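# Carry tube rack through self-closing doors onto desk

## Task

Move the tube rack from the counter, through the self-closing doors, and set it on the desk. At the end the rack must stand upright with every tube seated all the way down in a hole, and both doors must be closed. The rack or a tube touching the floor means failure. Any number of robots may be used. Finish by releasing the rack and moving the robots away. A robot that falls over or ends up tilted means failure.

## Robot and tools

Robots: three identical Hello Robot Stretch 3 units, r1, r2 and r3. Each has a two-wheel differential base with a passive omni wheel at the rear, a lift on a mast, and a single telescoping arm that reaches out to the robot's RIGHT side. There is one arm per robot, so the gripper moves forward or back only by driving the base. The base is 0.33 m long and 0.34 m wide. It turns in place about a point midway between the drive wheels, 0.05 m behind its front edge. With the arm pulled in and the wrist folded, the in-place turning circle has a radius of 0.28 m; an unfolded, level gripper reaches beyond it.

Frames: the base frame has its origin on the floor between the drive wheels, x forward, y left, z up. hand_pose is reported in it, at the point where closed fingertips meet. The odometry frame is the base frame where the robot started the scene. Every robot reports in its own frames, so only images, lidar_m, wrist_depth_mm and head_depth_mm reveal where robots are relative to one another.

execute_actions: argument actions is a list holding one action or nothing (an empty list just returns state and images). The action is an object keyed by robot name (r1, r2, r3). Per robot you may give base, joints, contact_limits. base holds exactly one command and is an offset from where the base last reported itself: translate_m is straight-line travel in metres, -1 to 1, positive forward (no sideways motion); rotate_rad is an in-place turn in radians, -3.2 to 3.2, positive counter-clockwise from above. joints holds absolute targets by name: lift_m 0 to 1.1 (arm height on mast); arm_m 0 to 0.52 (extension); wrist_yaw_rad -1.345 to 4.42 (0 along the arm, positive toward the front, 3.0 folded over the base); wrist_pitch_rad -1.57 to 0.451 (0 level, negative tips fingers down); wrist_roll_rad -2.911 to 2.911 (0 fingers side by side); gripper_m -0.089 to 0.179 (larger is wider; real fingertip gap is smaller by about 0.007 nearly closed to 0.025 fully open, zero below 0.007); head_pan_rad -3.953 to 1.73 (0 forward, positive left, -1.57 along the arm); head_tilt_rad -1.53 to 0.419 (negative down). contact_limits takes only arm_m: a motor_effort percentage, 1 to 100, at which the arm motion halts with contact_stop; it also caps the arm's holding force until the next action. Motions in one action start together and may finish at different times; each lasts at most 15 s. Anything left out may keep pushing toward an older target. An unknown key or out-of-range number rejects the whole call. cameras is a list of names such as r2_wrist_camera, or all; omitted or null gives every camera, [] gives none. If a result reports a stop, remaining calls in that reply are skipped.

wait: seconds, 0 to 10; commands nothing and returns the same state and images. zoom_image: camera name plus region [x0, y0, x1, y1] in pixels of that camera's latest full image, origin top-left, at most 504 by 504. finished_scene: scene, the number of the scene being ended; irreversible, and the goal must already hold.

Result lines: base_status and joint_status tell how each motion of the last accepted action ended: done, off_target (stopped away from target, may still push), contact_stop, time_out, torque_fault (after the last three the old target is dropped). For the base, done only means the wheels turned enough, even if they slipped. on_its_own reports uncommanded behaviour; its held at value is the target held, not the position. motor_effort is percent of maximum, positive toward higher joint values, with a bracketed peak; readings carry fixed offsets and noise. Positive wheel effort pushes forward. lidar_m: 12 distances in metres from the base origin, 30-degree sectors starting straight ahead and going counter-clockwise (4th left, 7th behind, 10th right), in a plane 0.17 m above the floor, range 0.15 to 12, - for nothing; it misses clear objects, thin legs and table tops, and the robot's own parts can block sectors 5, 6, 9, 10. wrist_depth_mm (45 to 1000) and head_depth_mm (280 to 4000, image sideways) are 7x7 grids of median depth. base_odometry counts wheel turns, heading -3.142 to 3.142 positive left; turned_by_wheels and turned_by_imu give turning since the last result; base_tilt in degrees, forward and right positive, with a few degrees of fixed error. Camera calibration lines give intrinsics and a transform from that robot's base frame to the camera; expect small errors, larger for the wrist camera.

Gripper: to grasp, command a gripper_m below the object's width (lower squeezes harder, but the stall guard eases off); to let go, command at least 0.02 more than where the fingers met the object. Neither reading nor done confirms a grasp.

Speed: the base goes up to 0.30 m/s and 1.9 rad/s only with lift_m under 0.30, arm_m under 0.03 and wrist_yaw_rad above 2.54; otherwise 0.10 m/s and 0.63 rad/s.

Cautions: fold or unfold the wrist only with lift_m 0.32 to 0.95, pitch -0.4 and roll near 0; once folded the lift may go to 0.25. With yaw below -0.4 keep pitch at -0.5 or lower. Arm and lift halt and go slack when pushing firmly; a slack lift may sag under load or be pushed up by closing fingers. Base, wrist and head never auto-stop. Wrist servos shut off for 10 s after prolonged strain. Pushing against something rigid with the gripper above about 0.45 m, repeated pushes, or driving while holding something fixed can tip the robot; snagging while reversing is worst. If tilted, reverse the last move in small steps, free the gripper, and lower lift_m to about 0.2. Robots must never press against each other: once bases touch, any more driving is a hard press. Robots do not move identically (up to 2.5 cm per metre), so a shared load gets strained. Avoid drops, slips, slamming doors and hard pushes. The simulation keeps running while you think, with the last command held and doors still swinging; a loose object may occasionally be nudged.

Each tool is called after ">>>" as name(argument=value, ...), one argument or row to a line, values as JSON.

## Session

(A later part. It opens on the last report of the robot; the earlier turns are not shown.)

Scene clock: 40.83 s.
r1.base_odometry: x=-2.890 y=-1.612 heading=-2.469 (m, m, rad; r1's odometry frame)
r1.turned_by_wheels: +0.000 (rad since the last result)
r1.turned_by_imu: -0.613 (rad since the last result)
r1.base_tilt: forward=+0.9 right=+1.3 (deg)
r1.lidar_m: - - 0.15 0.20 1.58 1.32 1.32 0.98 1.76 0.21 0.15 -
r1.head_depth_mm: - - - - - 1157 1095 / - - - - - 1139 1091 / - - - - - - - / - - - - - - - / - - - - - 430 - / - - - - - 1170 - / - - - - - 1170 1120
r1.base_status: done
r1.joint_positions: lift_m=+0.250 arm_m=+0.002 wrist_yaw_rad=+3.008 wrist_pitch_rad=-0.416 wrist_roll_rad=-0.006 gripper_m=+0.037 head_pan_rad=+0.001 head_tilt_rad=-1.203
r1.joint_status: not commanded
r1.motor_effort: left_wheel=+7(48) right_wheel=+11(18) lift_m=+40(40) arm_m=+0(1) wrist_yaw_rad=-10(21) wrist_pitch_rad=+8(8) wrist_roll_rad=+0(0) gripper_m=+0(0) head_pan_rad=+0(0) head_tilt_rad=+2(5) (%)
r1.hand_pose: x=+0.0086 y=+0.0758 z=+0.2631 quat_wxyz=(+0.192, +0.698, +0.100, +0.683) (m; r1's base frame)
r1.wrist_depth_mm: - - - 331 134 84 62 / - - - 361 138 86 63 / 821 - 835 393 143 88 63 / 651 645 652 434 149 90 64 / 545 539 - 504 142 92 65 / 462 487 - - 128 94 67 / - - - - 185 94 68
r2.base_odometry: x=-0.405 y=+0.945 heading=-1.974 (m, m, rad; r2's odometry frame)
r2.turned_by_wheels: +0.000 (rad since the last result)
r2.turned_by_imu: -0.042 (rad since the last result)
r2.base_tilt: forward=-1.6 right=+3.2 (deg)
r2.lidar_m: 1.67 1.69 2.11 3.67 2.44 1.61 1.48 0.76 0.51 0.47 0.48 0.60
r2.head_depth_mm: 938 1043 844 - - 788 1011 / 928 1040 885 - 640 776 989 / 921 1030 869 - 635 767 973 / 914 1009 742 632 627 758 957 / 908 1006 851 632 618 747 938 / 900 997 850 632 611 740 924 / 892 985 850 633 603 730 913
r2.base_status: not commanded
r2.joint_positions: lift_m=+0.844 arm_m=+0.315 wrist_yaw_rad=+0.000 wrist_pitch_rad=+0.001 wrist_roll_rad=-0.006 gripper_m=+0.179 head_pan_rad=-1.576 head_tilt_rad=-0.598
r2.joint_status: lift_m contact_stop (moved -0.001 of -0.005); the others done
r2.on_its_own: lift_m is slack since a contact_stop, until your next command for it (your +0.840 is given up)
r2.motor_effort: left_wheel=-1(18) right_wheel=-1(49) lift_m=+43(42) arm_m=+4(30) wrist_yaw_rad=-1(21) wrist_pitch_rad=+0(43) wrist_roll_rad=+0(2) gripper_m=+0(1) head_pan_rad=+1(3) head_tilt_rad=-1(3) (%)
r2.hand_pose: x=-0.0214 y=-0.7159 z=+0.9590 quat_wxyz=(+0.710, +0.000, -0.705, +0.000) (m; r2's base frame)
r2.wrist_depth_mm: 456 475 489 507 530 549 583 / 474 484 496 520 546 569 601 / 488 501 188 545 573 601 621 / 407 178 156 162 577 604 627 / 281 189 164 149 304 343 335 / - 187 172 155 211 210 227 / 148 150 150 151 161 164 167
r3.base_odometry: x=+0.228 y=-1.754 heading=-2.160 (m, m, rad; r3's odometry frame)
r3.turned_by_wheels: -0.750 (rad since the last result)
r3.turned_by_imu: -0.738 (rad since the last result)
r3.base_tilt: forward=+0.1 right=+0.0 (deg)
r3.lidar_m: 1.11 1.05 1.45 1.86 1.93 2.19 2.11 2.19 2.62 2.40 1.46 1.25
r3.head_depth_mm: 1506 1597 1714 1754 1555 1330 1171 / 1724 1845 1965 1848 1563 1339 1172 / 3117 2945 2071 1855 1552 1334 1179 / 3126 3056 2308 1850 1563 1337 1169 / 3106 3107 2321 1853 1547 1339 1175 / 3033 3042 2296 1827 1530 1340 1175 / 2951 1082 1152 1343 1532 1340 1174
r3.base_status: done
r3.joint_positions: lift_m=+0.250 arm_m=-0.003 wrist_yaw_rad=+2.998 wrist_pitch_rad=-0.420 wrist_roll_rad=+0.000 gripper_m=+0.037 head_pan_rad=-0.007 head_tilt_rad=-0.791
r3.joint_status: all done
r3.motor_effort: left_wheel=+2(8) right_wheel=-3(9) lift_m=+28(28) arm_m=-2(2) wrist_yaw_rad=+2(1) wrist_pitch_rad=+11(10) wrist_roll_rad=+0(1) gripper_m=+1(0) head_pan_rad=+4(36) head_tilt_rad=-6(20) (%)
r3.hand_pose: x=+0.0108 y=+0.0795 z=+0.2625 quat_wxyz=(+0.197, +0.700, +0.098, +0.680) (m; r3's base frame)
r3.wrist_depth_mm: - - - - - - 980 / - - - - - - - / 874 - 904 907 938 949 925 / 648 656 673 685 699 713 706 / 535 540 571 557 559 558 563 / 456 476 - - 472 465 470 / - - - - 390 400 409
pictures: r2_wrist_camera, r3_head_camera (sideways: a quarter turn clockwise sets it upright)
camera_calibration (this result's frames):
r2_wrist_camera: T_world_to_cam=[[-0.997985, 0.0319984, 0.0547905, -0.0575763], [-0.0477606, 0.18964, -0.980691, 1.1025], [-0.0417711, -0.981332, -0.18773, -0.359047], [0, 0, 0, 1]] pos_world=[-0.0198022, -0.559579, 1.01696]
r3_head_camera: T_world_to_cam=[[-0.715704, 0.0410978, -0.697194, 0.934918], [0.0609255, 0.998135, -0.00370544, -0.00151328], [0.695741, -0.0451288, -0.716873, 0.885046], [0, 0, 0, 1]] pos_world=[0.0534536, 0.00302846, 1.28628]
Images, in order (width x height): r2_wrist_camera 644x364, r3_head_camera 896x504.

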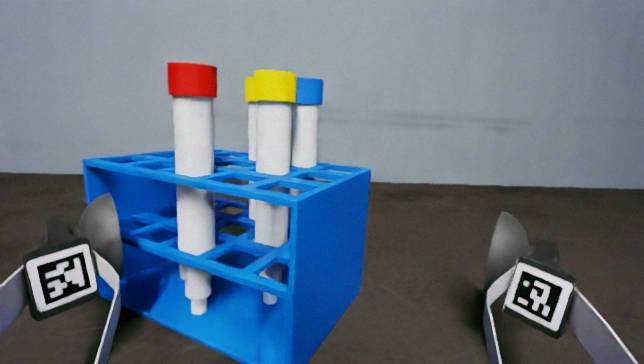

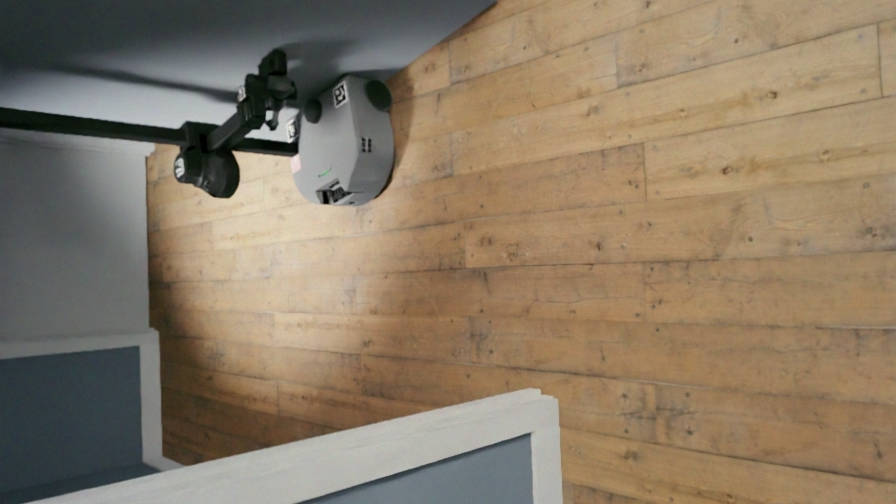

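>>> execute_actions(
  actions=[
    {"r1":{"base":{"translate_m":0.3}},"r2":{"joints":{"arm_m":0.17,"lift_m":0.885,"wrist_pitch_rad":-0.15}},"r3":{"base":{"translate_m":1.0},"joints":{"head_tilt_rad":-1.0}}},
  ],
  cameras=["r2_wrist_camera","r2_head_camera","r3_head_camera"],
)

Scene clock: 46.83 s.
r1.base_odometry: x=-3.124 y=-1.798 heading=-2.469 (m, m, rad; r1's odometry frame)
r1.turned_by_wheels: +0.001 (rad since the last result)
r1.turned_by_imu: -0.282 (rad since the last result)
r1.base_tilt: forward=+0.9 right=+1.4 (deg)
r1.lidar_m: - - 0.15 0.20 1.73 1.58 1.49 1.13 0.95 0.21 0.15 -
r1.head_depth_mm: - - - - - 1152 1095 / - - - - - 1142 1090 / - - - - - - - / - - - - - - - / - - - - - 478 - / - - - - - 1162 - / - - - - - 1166 1128
r1.base_status: translate_m off_target (by the wheels' count: +0.2997 of +0.3000)
r1.joint_positions: lift_m=+0.250 arm_m=+0.002 wrist_yaw_rad=+3.003 wrist_pitch_rad=-0.416 wrist_roll_rad=-0.005 gripper_m=+0.037 head_pan_rad=+0.002 head_tilt_rad=-1.206
r1.joint_status: not commanded
r1.on_its_own: left_wheel is at rest, and its effort (+41) is outside its rest range (-18 to +18)
r1.motor_effort: left_wheel=+41(76) right_wheel=+15(39) lift_m=+40(43) arm_m=-1(1) wrist_yaw_rad=-3(11) wrist_pitch_rad=+8(8) wrist_roll_rad=+0(1) gripper_m=+0(1) head_pan_rad=+0(2) head_tilt_rad=+3(10) (%)
r1.hand_pose: x=+0.0098 y=+0.0755 z=+0.2631 quat_wxyz=(+0.194, +0.698, +0.099, +0.682) (m; r1's base frame)
r1.wrist_depth_mm: - - - 313 130 83 61 / - - - 340 135 84 61 / 848 - 838 376 140 86 62 / 656 642 647 420 145 88 63 / 540 539 - 503 139 90 65 / 467 492 - - 126 92 66 / - - - - 183 92 67
r2.base_odometry: x=-0.405 y=+0.945 heading=-1.974 (m, m, rad; r2's odometry frame)
r2.turned_by_wheels: +0.000 (rad since the last result)
r2.turned_by_imu: +0.000 (rad since the last result)
r2.base_tilt: forward=-1.6 right=+3.2 (deg)
r2.lidar_m: 1.67 1.69 2.12 3.67 2.44 1.61 1.48 0.76 0.51 0.47 0.48 0.60
r2.head_depth_mm: 939 1046 840 - - 789 1001 / 928 1036 844 - - 776 990 / 915 1023 763 - - 765 970 / 914 1015 741 641 629 758 958 / 902 1008 850 631 618 746 938 / 901 1002 852 632 611 737 922 / 894 987 852 633 605 724 913
r2.base_status: not commanded
r2.joint_positions: lift_m=+0.885 arm_m=+0.170 wrist_yaw_rad=+0.000 wrist_pitch_rad=-0.166 wrist_roll_rad=-0.006 gripper_m=+0.179 head_pan_rad=-1.576 head_tilt_rad=-0.598
r2.joint_status: all done
r2.motor_effort: left_wheel=+0(0) right_wheel=+0(1) lift_m=+48(52) arm_m=-4(7) wrist_yaw_rad=-1(1) wrist_pitch_rad=+5(7) wrist_roll_rad=+0(0) gripper_m=+0(0) head_pan_rad=+2(2) head_tilt_rad=-1(1) (%)
r2.hand_pose: x=-0.0215 y=-0.5640 z=+0.9575 quat_wxyz=(+0.707, +0.059, -0.702, -0.059) (m; r2's base frame)
r2.wrist_depth_mm: 566 589 604 622 655 667 692 / 597 619 631 653 683 723 744 / 478 509 320 311 627 678 774 / 311 324 311 313 368 382 406 / 243 237 245 252 261 281 277 / - 186 191 196 200 200 213 / 152 154 156 160 164 166 169
r3.base_odometry: x=-0.328 y=-2.586 heading=-2.160 (m, m, rad; r3's odometry frame)
r3.turned_by_wheels: +0.000 (rad since the last result)
r3.turned_by_imu: -0.001 (rad since the last result)
r3.base_tilt: forward=+0.1 right=+0.0 (deg)
r3.lidar_m: 2.37 1.19 0.30 0.29 1.94 2.63 3.08 3.22 2.50 0.69 0.69 0.96
r3.head_depth_mm: 2349 2136 1728 1380 1335 1246 1127 / 2371 2107 1810 1571 1379 1240 1124 / 2349 2108 1816 1561 1371 1245 1125 / 2362 2097 1795 1542 1394 1243 1118 / 2344 2120 1780 1564 1375 1236 1121 / 2278 2091 1781 1560 1377 1236 1121 / 2269 2089 1796 1564 1385 1230 1105
r3.base_status: done
r3.joint_positions: lift_m=+0.250 arm_m=-0.003 wrist_yaw_rad=+2.998 wrist_pitch_rad=-0.420 wrist_roll_rad=+0.000 gripper_m=+0.037 head_pan_rad=-0.007 head_tilt_rad=-0.989
r3.joint_status: all done
r3.motor_effort: left_wheel=+2(9) right_wheel=-4(9) lift_m=+27(28) arm_m=-1(1) wrist_yaw_rad=+2(2) wrist_pitch_rad=+10(10) wrist_roll_rad=+1(0) gripper_m=+0(1) head_pan_rad=+4(4) head_tilt_rad=-7(27) (%)
r3.hand_pose: x=+0.0108 y=+0.0795 z=+0.2625 quat_wxyz=(+0.197, +0.700, +0.098, +0.680) (m; r3's base frame)
r3.wrist_depth_mm: - - - 308 333 891 929 / - - - 336 881 971 - / 862 - 900 367 823 924 933 / 651 653 685 411 662 705 713 / 536 536 564 454 558 561 558 / 456 476 - - 475 466 469 / - - - - 389 405 404
pictures: r2_head_camera (sideways: a quarter turn clockwise sets it upright), r2_wrist_camera, r3_head_camera (sideways: a quarter turn clockwise sets it upright)
camera_calibration (this result's frames):
r2_head_camera: T_world_to_cam=[[-0.0134203, 0.593456, -0.804755, 1.06549], [0.999845, 0.0171575, -0.00402105, 0.000240307], [0.0114213, -0.804684, -0.593594, 0.726546], [0, 0, 0, 1]] pos_world=[0.00576075, -0.0476832, 1.28873]
r2_wrist_camera: T_world_to_cam=[[-0.997981, 0.0226076, 0.05935, -0.0720511], [-0.0477325, 0.349444, -0.935741, 1.11933], [-0.0418943, -0.936684, -0.347659, -0.0319275], [0, 0, 0, 1]] pos_world=[-0.0198149, -0.41942, 1.04058]
r3_head_camera: T_world_to_cam=[[-0.838884, 0.0417919, -0.542704, 0.734381], [0.0589274, 0.998161, -0.0142218, 0.0121877], [0.541111, -0.0439106, -0.839804, 1.04583], [0, 0, 0, 1]] pos_world=[0.0494315, 0.00306651, 1.27702]
Images, in order (width x height): r2_head_camera 896x504, r2_wrist_camera 644x364, r3_head_camera 896x504.

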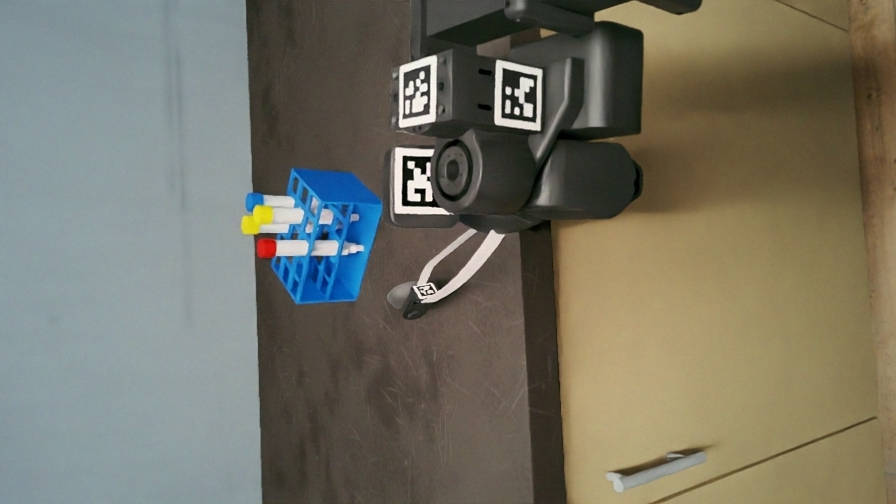

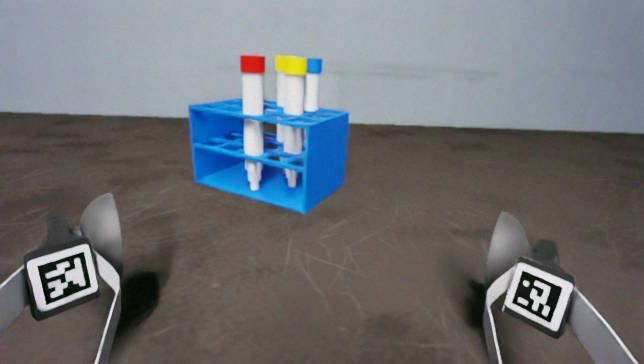

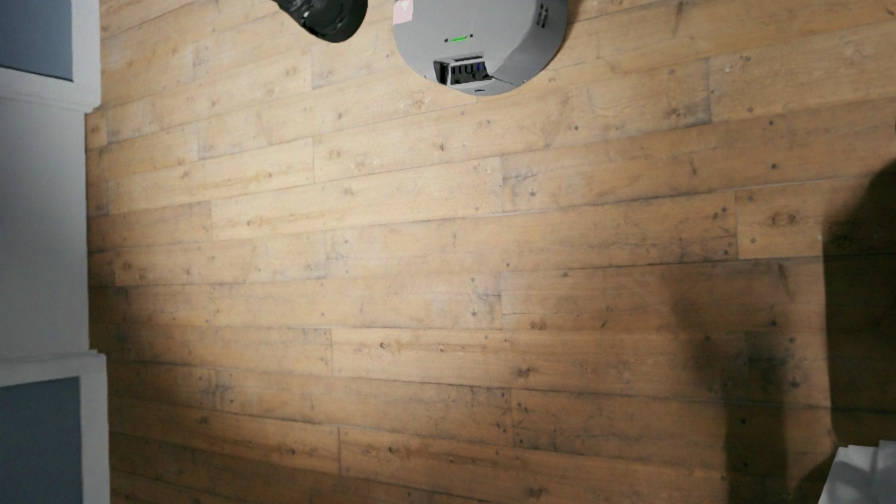

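>>> execute_actions(
  actions=[
    {"r1":{"base":{"translate_m":0}},"r2":{"base":{"translate_m":0.17},"joints":{"wrist_yaw_rad":-0.4}},"r3":{"base":{"rotate_rad":-0.03}}},
  ],
  cameras=[],
)

>>> execute_actions(
  actions=[
    {"r2":{"joints":{"arm_m":0.24}},"r3":{"base":{"translate_m":1}}},
  ],
  cameras=["r2_wrist_camera","r2_head_camera","r3_head_camera"],
)

Scene clock: 51.17 s.
r1.base_odometry: x=-3.124 y=-1.798 heading=-2.469 (m, m, rad; r1's odometry frame)
r1.turned_by_wheels: +0.000 (rad since the last result)
r1.turned_by_imu: -0.001 (rad since the last result)
r1.base_tilt: forward=+0.8 right=+1.3 (deg)
r1.lidar_m: - - 0.15 0.20 1.74 1.57 1.49 1.13 0.96 0.21 0.15 -
r1.head_depth_mm: - - - - - 1146 1097 / - - - - - 782 1088 / - - - - - - - / - - - - - - - / - - - - - 473 - / - - - - - 1162 - / - - - - - 1163 1131
r1.base_status: translate_m off_target (by the wheels' count: -0.0001 of +0.0000)
r1.joint_positions: lift_m=+0.250 arm_m=+0.002 wrist_yaw_rad=+3.002 wrist_pitch_rad=-0.416 wrist_roll_rad=-0.005 gripper_m=+0.037 head_pan_rad=-0.001 head_tilt_rad=-1.206
r1.joint_status: not commanded
r1.motor_effort: left_wheel=+15(25) right_wheel=+12(13) lift_m=+40(40) arm_m=+0(1) wrist_yaw_rad=-3(3) wrist_pitch_rad=+8(8) wrist_roll_rad=-1(1) gripper_m=+0(0) head_pan_rad=+1(1) head_tilt_rad=+3(2) (%)
r1.hand_pose: x=+0.0099 y=+0.0755 z=+0.2631 quat_wxyz=(+0.194, +0.698, +0.098, +0.682) (m; r1's base frame)
r1.wrist_depth_mm: - - - 313 131 82 60 / - - - 342 135 84 61 / 822 - 834 377 140 86 62 / 658 638 657 415 145 88 63 / 539 539 - 497 138 90 64 / 464 486 - - 129 92 66 / - - - - 184 92 67
r2.base_odometry: x=-0.472 y=+0.789 heading=-1.974 (m, m, rad; r2's odometry frame)
r2.turned_by_wheels: +0.000 (rad since the last result)
r2.turned_by_imu: +0.000 (rad since the last result)
r2.base_tilt: forward=-1.6 right=+3.3 (deg)
r2.lidar_m: 1.50 1.52 1.90 3.69 2.71 1.79 1.65 0.73 0.49 0.45 0.46 0.58
r2.head_depth_mm: 915 1015 732 - 650 756 963 / 905 1011 753 - - 762 943 / 903 1007 850 - - 730 927 / 897 996 846 631 595 725 911 / 882 989 848 634 593 709 899 / 885 979 851 632 553 703 885 / 868 971 850 635 552 695 869
r2.base_status: done
r2.joint_positions: lift_m=+0.885 arm_m=+0.170 wrist_yaw_rad=-0.397 wrist_pitch_rad=-0.166 wrist_roll_rad=-0.006 gripper_m=+0.179 head_pan_rad=-1.576 head_tilt_rad=-0.598
r2.joint_status: all done
r2.motor_effort: left_wheel=-1(3) right_wheel=+0(4) lift_m=+48(48) arm_m=-4(4) wrist_yaw_rad=-3(4) wrist_pitch_rad=+5(5) wrist_roll_rad=+0(0) gripper_m=+0(0) head_pan_rad=+3(3) head_tilt_rad=-1(1) (%)
r2.hand_pose: x=-0.1177 y=-0.5446 z=+0.9575 quat_wxyz=(+0.682, -0.081, -0.700, -0.197) (m; r2's base frame)
r2.wrist_depth_mm: 487 541 623 704 825 - - / 514 572 615 742 901 - - / 479 506 313 357 628 678 753 / 310 326 322 341 369 388 407 / 244 237 244 252 259 282 278 / - 186 192 196 201 201 213 / 151 154 157 161 163 166 178
r3.base_odometry: x=-0.328 y=-2.586 heading=-2.190 (m, m, rad; r3's odometry frame)
r3.turned_by_wheels: -0.030 (rad since the last result)
r3.turned_by_imu: -0.028 (rad since the last result)
r3.base_tilt: forward=+0.2 right=+0.0 (deg)
r3.lidar_m: 2.37 1.23 0.30 0.29 1.92 2.56 3.09 3.17 2.49 0.70 0.69 0.95
r3.head_depth_mm: 2389 2119 1698 1368 1331 1245 1131 / 2366 2118 1797 1528 1388 1247 1119 / 2348 2121 1783 1553 1384 1244 1124 / 2345 2101 1787 1551 1382 1237 1124 / 2342 2135 1788 1556 1381 1247 1128 / 2290 2088 1791 1559 1380 1234 1121 / 2242 2128 1796 1548 1370 1244 1117
r3.base_status: done
r3.joint_positions: lift_m=+0.250 arm_m=-0.003 wrist_yaw_rad=+2.998 wrist_pitch_rad=-0.420 wrist_roll_rad=+0.000 gripper_m=+0.037 head_pan_rad=-0.007 head_tilt_rad=-0.989
r3.joint_status: not commanded
r3.motor_effort: left_wheel=+1(8) right_wheel=-3(12) lift_m=+28(28) arm_m=-1(2) wrist_yaw_rad=+1(2) wrist_pitch_rad=+10(11) wrist_roll_rad=+0(1) gripper_m=+1(0) head_pan_rad=+5(3) head_tilt_rad=-7(7) (%)
r3.hand_pose: x=+0.0108 y=+0.0795 z=+0.2625 quat_wxyz=(+0.197, +0.700, +0.098, +0.680) (m; r3's base frame)
r3.wrist_depth_mm: - - - 308 830 908 939 / - - - 336 913 985 - / 864 - 850 368 852 947 962 / 663 652 673 414 676 707 703 / 534 532 576 458 551 565 571 / 462 473 - - 476 468 473 / - - - - 386 403 404
pictures: none
No camera images: the call's "cameras" was empty. Leave "cameras" out to get every camera's image.

Scene clock: 56.10 s.
r1.base_odometry: x=-3.124 y=-1.798 heading=-2.469 (m, m, rad; r1's odometry frame)
r1.turned_by_wheels: +0.000 (rad since the last result)
r1.turned_by_imu: -0.001 (rad since the last result)
r1.base_tilt: forward=+0.9 right=+1.3 (deg)
r1.lidar_m: - - 0.15 0.20 1.74 0.63 0.75 1.12 3.33 0.21 0.15 -
r1.head_depth_mm: - - - - - 1149 1099 / - - - - - 778 1090 / - - - - - - - / - - - - - - - / - - - - - 474 - / - - - - - 1163 - / - - - - - 1162 1129
r1.base_status: not commanded
r1.joint_positions: lift_m=+0.250 arm_m=+0.002 wrist_yaw_rad=+3.002 wrist_pitch_rad=-0.416 wrist_roll_rad=-0.005 gripper_m=+0.037 head_pan_rad=-0.001 head_tilt_rad=-1.206
r1.joint_status: not commanded
r1.motor_effort: left_wheel=+15(14) right_wheel=+13(13) lift_m=+40(40) arm_m=-1(1) wrist_yaw_rad=-3(2) wrist_pitch_rad=+8(8) wrist_roll_rad=+0(1) gripper_m=+0(1) head_pan_rad=+0(1) head_tilt_rad=+3(2) (%)
r1.hand_pose: x=+0.0099 y=+0.0755 z=+0.2631 quat_wxyz=(+0.194, +0.698, +0.098, +0.682) (m; r1's base frame)
r1.wrist_depth_mm: - - - 312 130 82 60 / - - - 342 135 84 61 / 838 - 825 373 140 86 62 / 660 635 656 413 145 88 63 / 538 535 - 502 139 90 64 / 461 482 - - 129 92 66 / - - - - 183 92 67
r2.base_odometry: x=-0.472 y=+0.789 heading=-1.974 (m, m, rad; r2's odometry frame)
r2.turned_by_wheels: +0.000 (rad since the last result)
r2.turned_by_imu: +0.000 (rad since the last result)
r2.base_tilt: forward=-1.6 right=+3.3 (deg)
r2.lidar_m: 1.50 1.51 1.90 3.68 2.71 1.78 1.65 0.73 0.49 0.45 0.46 0.58
r2.head_depth_mm: 916 1024 736 - 619 749 956 / 908 1010 750 - 629 742 942 / 901 1004 891 - 620 732 930 / 894 995 846 632 598 722 913 / 883 985 847 633 590 710 899 / 878 976 850 633 553 703 888 / 874 971 851 632 552 695 870
r2.base_status: not commanded
r2.joint_positions: lift_m=+0.885 arm_m=+0.240 wrist_yaw_rad=-0.398 wrist_pitch_rad=-0.166 wrist_roll_rad=-0.006 gripper_m=+0.179 head_pan_rad=-1.576 head_tilt_rad=-0.598
r2.joint_status: all done
r2.motor_effort: left_wheel=-1(1) right_wheel=+0(0) lift_m=+48(49) arm_m=+3(4) wrist_yaw_rad=-2(4) wrist_pitch_rad=+5(5) wrist_roll_rad=+0(0) gripper_m=+0(0) head_pan_rad=+3(2) head_tilt_rad=+0(1) (%)
r2.hand_pose: x=-0.1178 y=-0.6140 z=+0.9575 quat_wxyz=(+0.682, -0.081, -0.700, -0.197) (m; r2's base frame)
r2.wrist_depth_mm: 444 491 553 636 747 894 - / 462 508 577 279 803 983 - / 459 507 303 259 624 683 747 / 314 324 291 269 369 383 406 / 244 237 244 253 259 282 277 / - 186 192 196 201 200 213 / 151 154 157 160 163 166 169
r3.base_odometry: x=-0.908 y=-3.400 heading=-2.190 (m, m, rad; r3's odometry frame)
r3.turned_by_wheels: +0.000 (rad since the last result)
r3.turned_by_imu: -0.001 (rad since the last result)
r3.base_tilt: forward=+0.1 right=+0.0 (deg)
r3.lidar_m: 1.39 1.29 0.91 0.87 0.90 0.91 4.08 0.95 0.63 0.55 0.71 1.49
r3.head_depth_mm: 1393 1626 1779 1553 1398 1233 1128 / 1399 1667 1796 1558 1389 1244 1115 / 1390 1645 1784 1551 1388 1241 1124 / 1387 1630 1785 1566 1377 1242 1118 / 1368 1618 1793 1559 1379 1235 1128 / 1374 1564 1753 1567 1366 1247 1116 / 1284 1484 1725 1561 1380 1238 1120
r3.base_status: done
r3.joint_positions: lift_m=+0.250 arm_m=-0.003 wrist_yaw_rad=+2.998 wrist_pitch_rad=-0.420 wrist_roll_rad=+0.000 gripper_m=+0.037 head_pan_rad=-0.007 head_tilt_rad=-0.989
r3.joint_status: not commanded
r3.motor_effort: left_wheel=+3(8) right_wheel=-3(7) lift_m=+28(28) arm_m=-1(2) wrist_yaw_rad=+2(2) wrist_pitch_rad=+10(10) wrist_roll_rad=+0(0) gripper_m=+1(0) head_pan_rad=+4(4) head_tilt_rad=-7(7) (%)
r3.hand_pose: x=+0.0108 y=+0.0795 z=+0.2625 quat_wxyz=(+0.197, +0.700, +0.098, +0.680) (m; r3's base frame)
r3.wrist_depth_mm: 707 - 807 841 888 917 - / 767 - 877 896 951 - - / 808 - 886 887 925 937 953 / 660 648 690 682 681 709 712 / 538 540 568 551 556 560 561 / 460 475 - - 469 466 475 / - - - - 388 404 406
pictures: r2_head_camera (sideways: a quarter turn clockwise sets it upright), r2_wrist_camera, r3_head_camera (sideways: a quarter turn clockwise sets it upright)
camera_calibration (this result's frames):
r2_head_camera: T_world_to_cam=[[-0.0134203, 0.593456, -0.804755, 1.06549], [0.999845, 0.0171575, -0.00402105, 0.000240307], [0.0114213, -0.804684, -0.593594, 0.726546], [0, 0, 0, 1]] pos_world=[0.00576075, -0.0476832, 1.28873]
r2_wrist_camera: T_world_to_cam=[[-0.911319, 0.4074, 0.0593499, 0.0793944], [0.0913478, 0.340655, -0.93574, 1.14319], [-0.401439, -0.847336, -0.347661, -0.0703014], [0, 0, 0, 1]] pos_world=[-0.0602961, -0.481348, 1.04058]
r3_head_camera: T_world_to_cam=[[-0.839038, 0.0416825, -0.542474, 0.734082], [0.0587921, 0.998169, -0.0142361, 0.0122071], [0.540887, -0.0438378, -0.839952, 1.04602], [0, 0, 0, 1]] pos_world=[0.0494242, 0.00307226, 1.277]
Images, in order (width x height): r2_head_camera 896x504, r2_wrist_camera 644x364, r3_head_camera 896x504.

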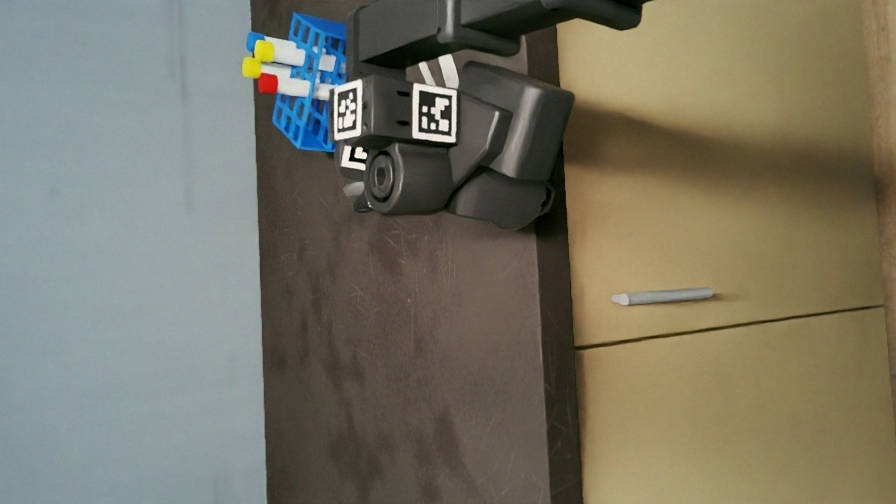

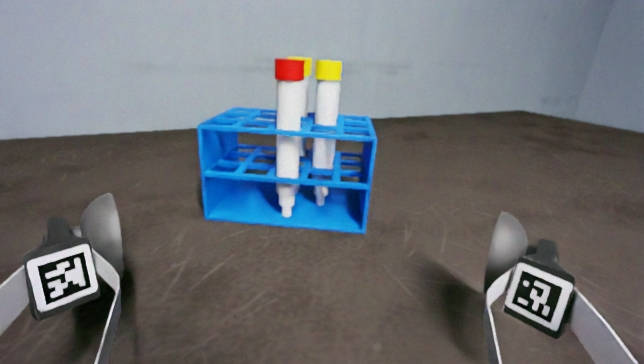

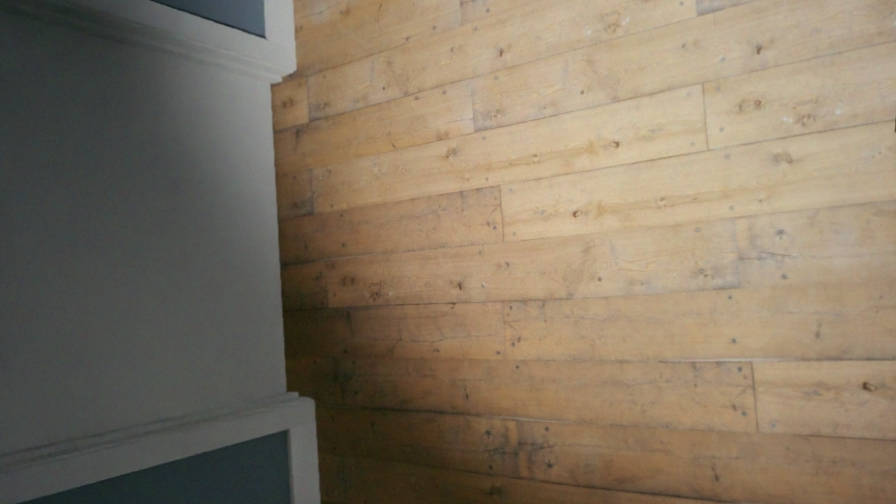

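>>> execute_actions(
  actions=[
    {"r2":{"base":{"translate_m":-0.015},"joints":{"arm_m":0.3}},"r3":{"base":{"rotate_rad":0.03},"joints":{"head_tilt_rad":-1.2}}},
  ],
  cameras=[],
)

>>> execute_actions(
  actions=[
    {"r2":{"base":{"translate_m":-0.02},"joints":{"arm_m":0.36,"lift_m":0.88}},"r3":{"base":{"translate_m":1}}},
  ],
  cameras=["r2_wrist_camera","r3_nav_camera"],
)

Scene clock: 58.50 s.
r1.base_odometry: x=-3.124 y=-1.798 heading=-2.469 (m, m, rad; r1's odometry frame)
r1.turned_by_wheels: +0.000 (rad since the last result)
r1.turned_by_imu: +0.000 (rad since the last result)
r1.base_tilt: forward=+1.0 right=+1.4 (deg)
r1.lidar_m: - - 0.15 0.20 1.73 0.63 0.75 1.12 3.34 0.21 0.15 -
r1.head_depth_mm: - - - - - 1153 1093 / - - - - - 783 1091 / - - - - - - - / - - - - - - - / - - - - - 473 - / - - - - - 1168 - / - - - - - 1161 1123
r1.base_status: not commanded
r1.joint_positions: lift_m=+0.250 arm_m=+0.002 wrist_yaw_rad=+3.002 wrist_pitch_rad=-0.416 wrist_roll_rad=-0.005 gripper_m=+0.037 head_pan_rad=-0.001 head_tilt_rad=-1.206
r1.joint_status: not commanded
r1.motor_effort: left_wheel=+14(14) right_wheel=+13(13) lift_m=+40(40) arm_m=-1(1) wrist_yaw_rad=-3(3) wrist_pitch_rad=+8(8) wrist_roll_rad=+0(1) gripper_m=+1(0) head_pan_rad=+0(0) head_tilt_rad=+3(3) (%)
r1.hand_pose: x=+0.0099 y=+0.0755 z=+0.2631 quat_wxyz=(+0.194, +0.698, +0.098, +0.682) (m; r1's base frame)
r1.wrist_depth_mm: - - - 311 130 82 60 / - - - 340 135 84 61 / 835 - 839 374 140 86 62 / 661 632 651 416 145 88 63 / 537 540 - 503 139 90 64 / 463 488 - - 129 92 66 / - - - - 183 92 67
r2.base_odometry: x=-0.466 y=+0.803 heading=-1.974 (m, m, rad; r2's odometry frame)
r2.turned_by_wheels: +0.000 (rad since the last result)
r2.turned_by_imu: +0.000 (rad since the last result)
r2.base_tilt: forward=-1.6 right=+3.2 (deg)
r2.lidar_m: 1.51 1.53 1.92 3.68 2.67 1.77 1.63 0.73 0.49 0.45 0.46 0.58
r2.head_depth_mm: 917 1024 886 - 623 756 959 / 912 1013 732 587 612 744 953 / 903 1004 934 - 607 733 936 / 894 997 847 632 597 725 916 / 885 987 845 631 593 714 907 / 881 978 848 634 587 708 891 / 878 973 856 636 553 699 873
r2.base_status: done
r2.joint_positions: lift_m=+0.885 arm_m=+0.300 wrist_yaw_rad=-0.398 wrist_pitch_rad=-0.166 wrist_roll_rad=-0.006 gripper_m=+0.179 head_pan_rad=-1.576 head_tilt_rad=-0.598
r2.joint_status: all done
r2.motor_effort: left_wheel=-1(5) right_wheel=+0(4) lift_m=+48(48) arm_m=+3(4) wrist_yaw_rad=-3(3) wrist_pitch_rad=+5(5) wrist_roll_rad=+0(0) gripper_m=+0(0) head_pan_rad=+3(3) head_tilt_rad=-1(1) (%)
r2.hand_pose: x=-0.1179 y=-0.6740 z=+0.9575 quat_wxyz=(+0.682, -0.081, -0.700, -0.197) (m; r2's base frame)
r2.wrist_depth_mm: 395 443 497 576 677 809 - / 414 464 528 189 715 908 - / 426 470 495 194 627 673 749 / 312 321 230 208 340 382 401 / 242 236 217 220 244 280 276 / - 186 191 195 199 200 212 / 151 153 157 160 163 165 168
r3.base_odometry: x=-0.908 y=-3.400 heading=-2.160 (m, m, rad; r3's odometry frame)
r3.turned_by_wheels: +0.030 (rad since the last result)
r3.turned_by_imu: +0.030 (rad since the last result)
r3.base_tilt: forward=+0.1 right=+0.1 (deg)
r3.lidar_m: 1.39 1.25 0.90 0.87 0.90 0.91 4.06 0.92 0.63 0.55 1.26 1.49
r3.head_depth_mm: 1555 1681 1528 1402 1301 1214 1121 / 1586 1660 1521 1386 1297 1213 1122 / 1581 1651 1503 1395 1291 1210 - / 1573 1649 1517 1397 1282 1212 - / 1562 1645 1514 1388 1282 1213 - / 1510 1644 1514 1377 1275 1192 1139 / 1459 1626 1497 1375 1283 1197 1110
r3.base_status: done
r3.joint_positions: lift_m=+0.250 arm_m=-0.003 wrist_yaw_rad=+2.998 wrist_pitch_rad=-0.420 wrist_roll_rad=+0.000 gripper_m=+0.037 head_pan_rad=-0.007 head_tilt_rad=-1.185
r3.joint_status: all done
r3.motor_effort: left_wheel=+0(4) right_wheel=+1(5) lift_m=+28(28) arm_m=-1(1) wrist_yaw_rad=+2(2) wrist_pitch_rad=+10(10) wrist_roll_rad=+1(1) gripper_m=+0(1) head_pan_rad=+4(5) head_tilt_rad=-9(31) (%)
r3.hand_pose: x=+0.0108 y=+0.0795 z=+0.2625 quat_wxyz=(+0.197, +0.700, +0.098, +0.680) (m; r3's base frame)
r3.wrist_depth_mm: 730 - 790 837 876 919 964 / 777 - 863 892 962 - - / 799 - 902 882 924 935 934 / 665 659 683 698 698 705 716 / 531 539 573 551 555 563 574 / 454 477 - - 476 471 474 / - - - - 387 403 401
pictures: none
No camera images: the call's "cameras" was empty. Leave "cameras" out to get every camera's image.

Scene clock: 63.43 s.
r1.base_odometry: x=-3.124 y=-1.798 heading=-2.469 (m, m, rad; r1's odometry frame)
r1.turned_by_wheels: +0.000 (rad since the last result)
r1.turned_by_imu: -0.001 (rad since the last result)
r1.base_tilt: forward=+0.9 right=+1.3 (deg)
r1.lidar_m: - - 0.15 0.20 1.39 1.58 1.48 1.13 3.32 0.21 0.15 -
r1.head_depth_mm: - - - - - 1150 1095 / - - - - - 784 1088 / - - - - - - - / - - - - - - - / - - - - - 473 - / - - - - - 1160 - / - - - - - 1167 1127
r1.base_status: not commanded
r1.joint_positions: lift_m=+0.250 arm_m=+0.002 wrist_yaw_rad=+3.002 wrist_pitch_rad=-0.416 wrist_roll_rad=-0.005 gripper_m=+0.037 head_pan_rad=-0.001 head_tilt_rad=-1.206
r1.joint_status: not commanded
r1.motor_effort: left_wheel=+14(15) right_wheel=+13(13) lift_m=+40(40) arm_m=-1(1) wrist_yaw_rad=-4(3) wrist_pitch_rad=+8(8) wrist_roll_rad=-1(1) gripper_m=+1(0) head_pan_rad=+0(0) head_tilt_rad=+3(3) (%)
r1.hand_pose: x=+0.0099 y=+0.0755 z=+0.2631 quat_wxyz=(+0.194, +0.698, +0.098, +0.682) (m; r1's base frame)
r1.wrist_depth_mm: - - - 315 130 82 60 / 877 - - 343 135 84 61 / 843 - 833 375 140 86 62 / 656 646 651 416 145 88 63 / 541 539 - 501 139 90 64 / 462 485 - - 129 92 65 / - - - - 183 92 67
r2.base_odometry: x=-0.458 y=+0.821 heading=-1.974 (m, m, rad; r2's odometry frame)
r2.turned_by_wheels: +0.000 (rad since the last result)
r2.turned_by_imu: +0.000 (rad since the last result)
r2.base_tilt: forward=-1.6 right=+3.3 (deg)
r2.lidar_m: 1.53 1.55 1.95 3.68 2.63 1.75 1.62 0.73 0.49 0.46 0.46 0.58
r2.head_depth_mm: 924 1027 931 - 638 759 968 / 908 1000 - 597 613 749 947 / 905 1007 - 586 608 741 935 / 897 998 852 631 602 730 924 / 893 992 849 631 595 717 913 / 885 983 847 632 589 709 892 / 879 977 852 633 552 702 878
r2.base_status: done
r2.joint_positions: lift_m=+0.880 arm_m=+0.360 wrist_yaw_rad=-0.398 wrist_pitch_rad=-0.166 wrist_roll_rad=-0.006 gripper_m=+0.179 head_pan_rad=-1.576 head_tilt_rad=-0.598
r2.joint_status: all done
r2.motor_effort: left_wheel=-1(5) right_wheel=+0(4) lift_m=+39(41) arm_m=+3(3) wrist_yaw_rad=-3(3) wrist_pitch_rad=+5(5) wrist_roll_rad=+0(0) gripper_m=+0(0) head_pan_rad=+2(2) head_tilt_rad=-1(1) (%)
r2.hand_pose: x=-0.1179 y=-0.7340 z=+0.9528 quat_wxyz=(+0.682, -0.081, -0.700, -0.197) (m; r2's base frame)
r2.wrist_depth_mm: 357 397 445 511 601 723 933 / 371 413 469 106 657 794 - / 389 426 469 116 543 648 715 / 300 144 137 120 147 368 385 / 233 138 176 131 151 259 266 / - 151 164 136 143 188 204 / 145 143 147 149 148 159 162
r3.base_odometry: x=-1.463 y=-4.232 heading=-2.160 (m, m, rad; r3's odometry frame)
r3.turned_by_wheels: +0.000 (rad since the last result)
r3.turned_by_imu: -0.001 (rad since the last result)
r3.base_tilt: forward=+0.1 right=+0.0 (deg)
r3.lidar_m: 0.46 0.46 0.53 0.88 0.91 1.24 1.87 1.08 1.25 1.20 0.65 0.48
r3.head_depth_mm: 468 580 768 1126 1296 1204 1124 / 464 574 759 1122 1289 1213 1132 / 459 571 751 1098 1275 1203 - / 457 567 746 1081 1296 1208 - / 453 563 737 1062 1287 1207 - / 451 560 730 1047 1279 1198 1134 / 450 554 722 929 1247 1191 1114
r3.base_status: done
r3.joint_positions: lift_m=+0.250 arm_m=-0.003 wrist_yaw_rad=+2.998 wrist_pitch_rad=-0.420 wrist_roll_rad=+0.000 gripper_m=+0.037 head_pan_rad=-0.007 head_tilt_rad=-1.186
r3.joint_status: not commanded
r3.motor_effort: left_wheel=-1(7) right_wheel=+1(10) lift_m=+28(28) arm_m=-1(2) wrist_yaw_rad=+1(1) wrist_pitch_rad=+10(10) wrist_roll_rad=+0(0) gripper_m=+0(0) head_pan_rad=+4(4) head_tilt_rad=-9(9) (%)
r3.hand_pose: x=+0.0108 y=+0.0795 z=+0.2625 quat_wxyz=(+0.197, +0.700, +0.098, +0.680) (m; r3's base frame)
r3.wrist_depth_mm: 728 - 794 831 787 503 352 / 789 - 870 899 823 511 376 / 821 - 882 903 802 519 404 / 671 651 678 688 681 507 439 / 531 536 579 555 556 521 461 / 458 476 - - 471 470 449 / - - - - 387 400 401
pictures: r2_wrist_camera, r3_nav_camera (sideways: a quarter turn counterclockwise sets it upright)
camera_calibration (this result's frames):
r2_wrist_camera: T_world_to_cam=[[-0.911189, 0.40769, 0.0593538, 0.128707], [0.0915209, 0.340771, -0.935681, 1.17965], [-0.401694, -0.84715, -0.347819, -0.173373], [0, 0, 0, 1]] pos_world=[-0.060329, -0.601336, 1.03583]
r3_nav_camera: T_world_to_cam=[[0.945371, -0.0462444, 0.322701, -0.376005], [-0.0288406, -0.99787, -0.058509, 0.129018], [0.324719, 0.0460058, -0.944691, 1.17972], [0, 0, 0, 1]] pos_world=[-0.0238912, 0.0570811, 1.24335]
Images, in order (width x height): r2_wrist_camera 644x364, r3_nav_camera 672x504.

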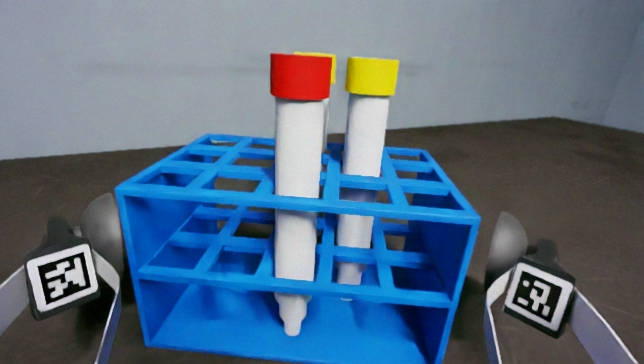

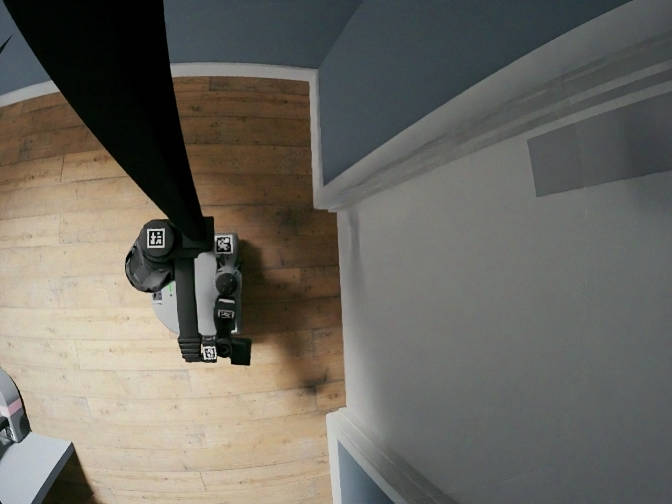

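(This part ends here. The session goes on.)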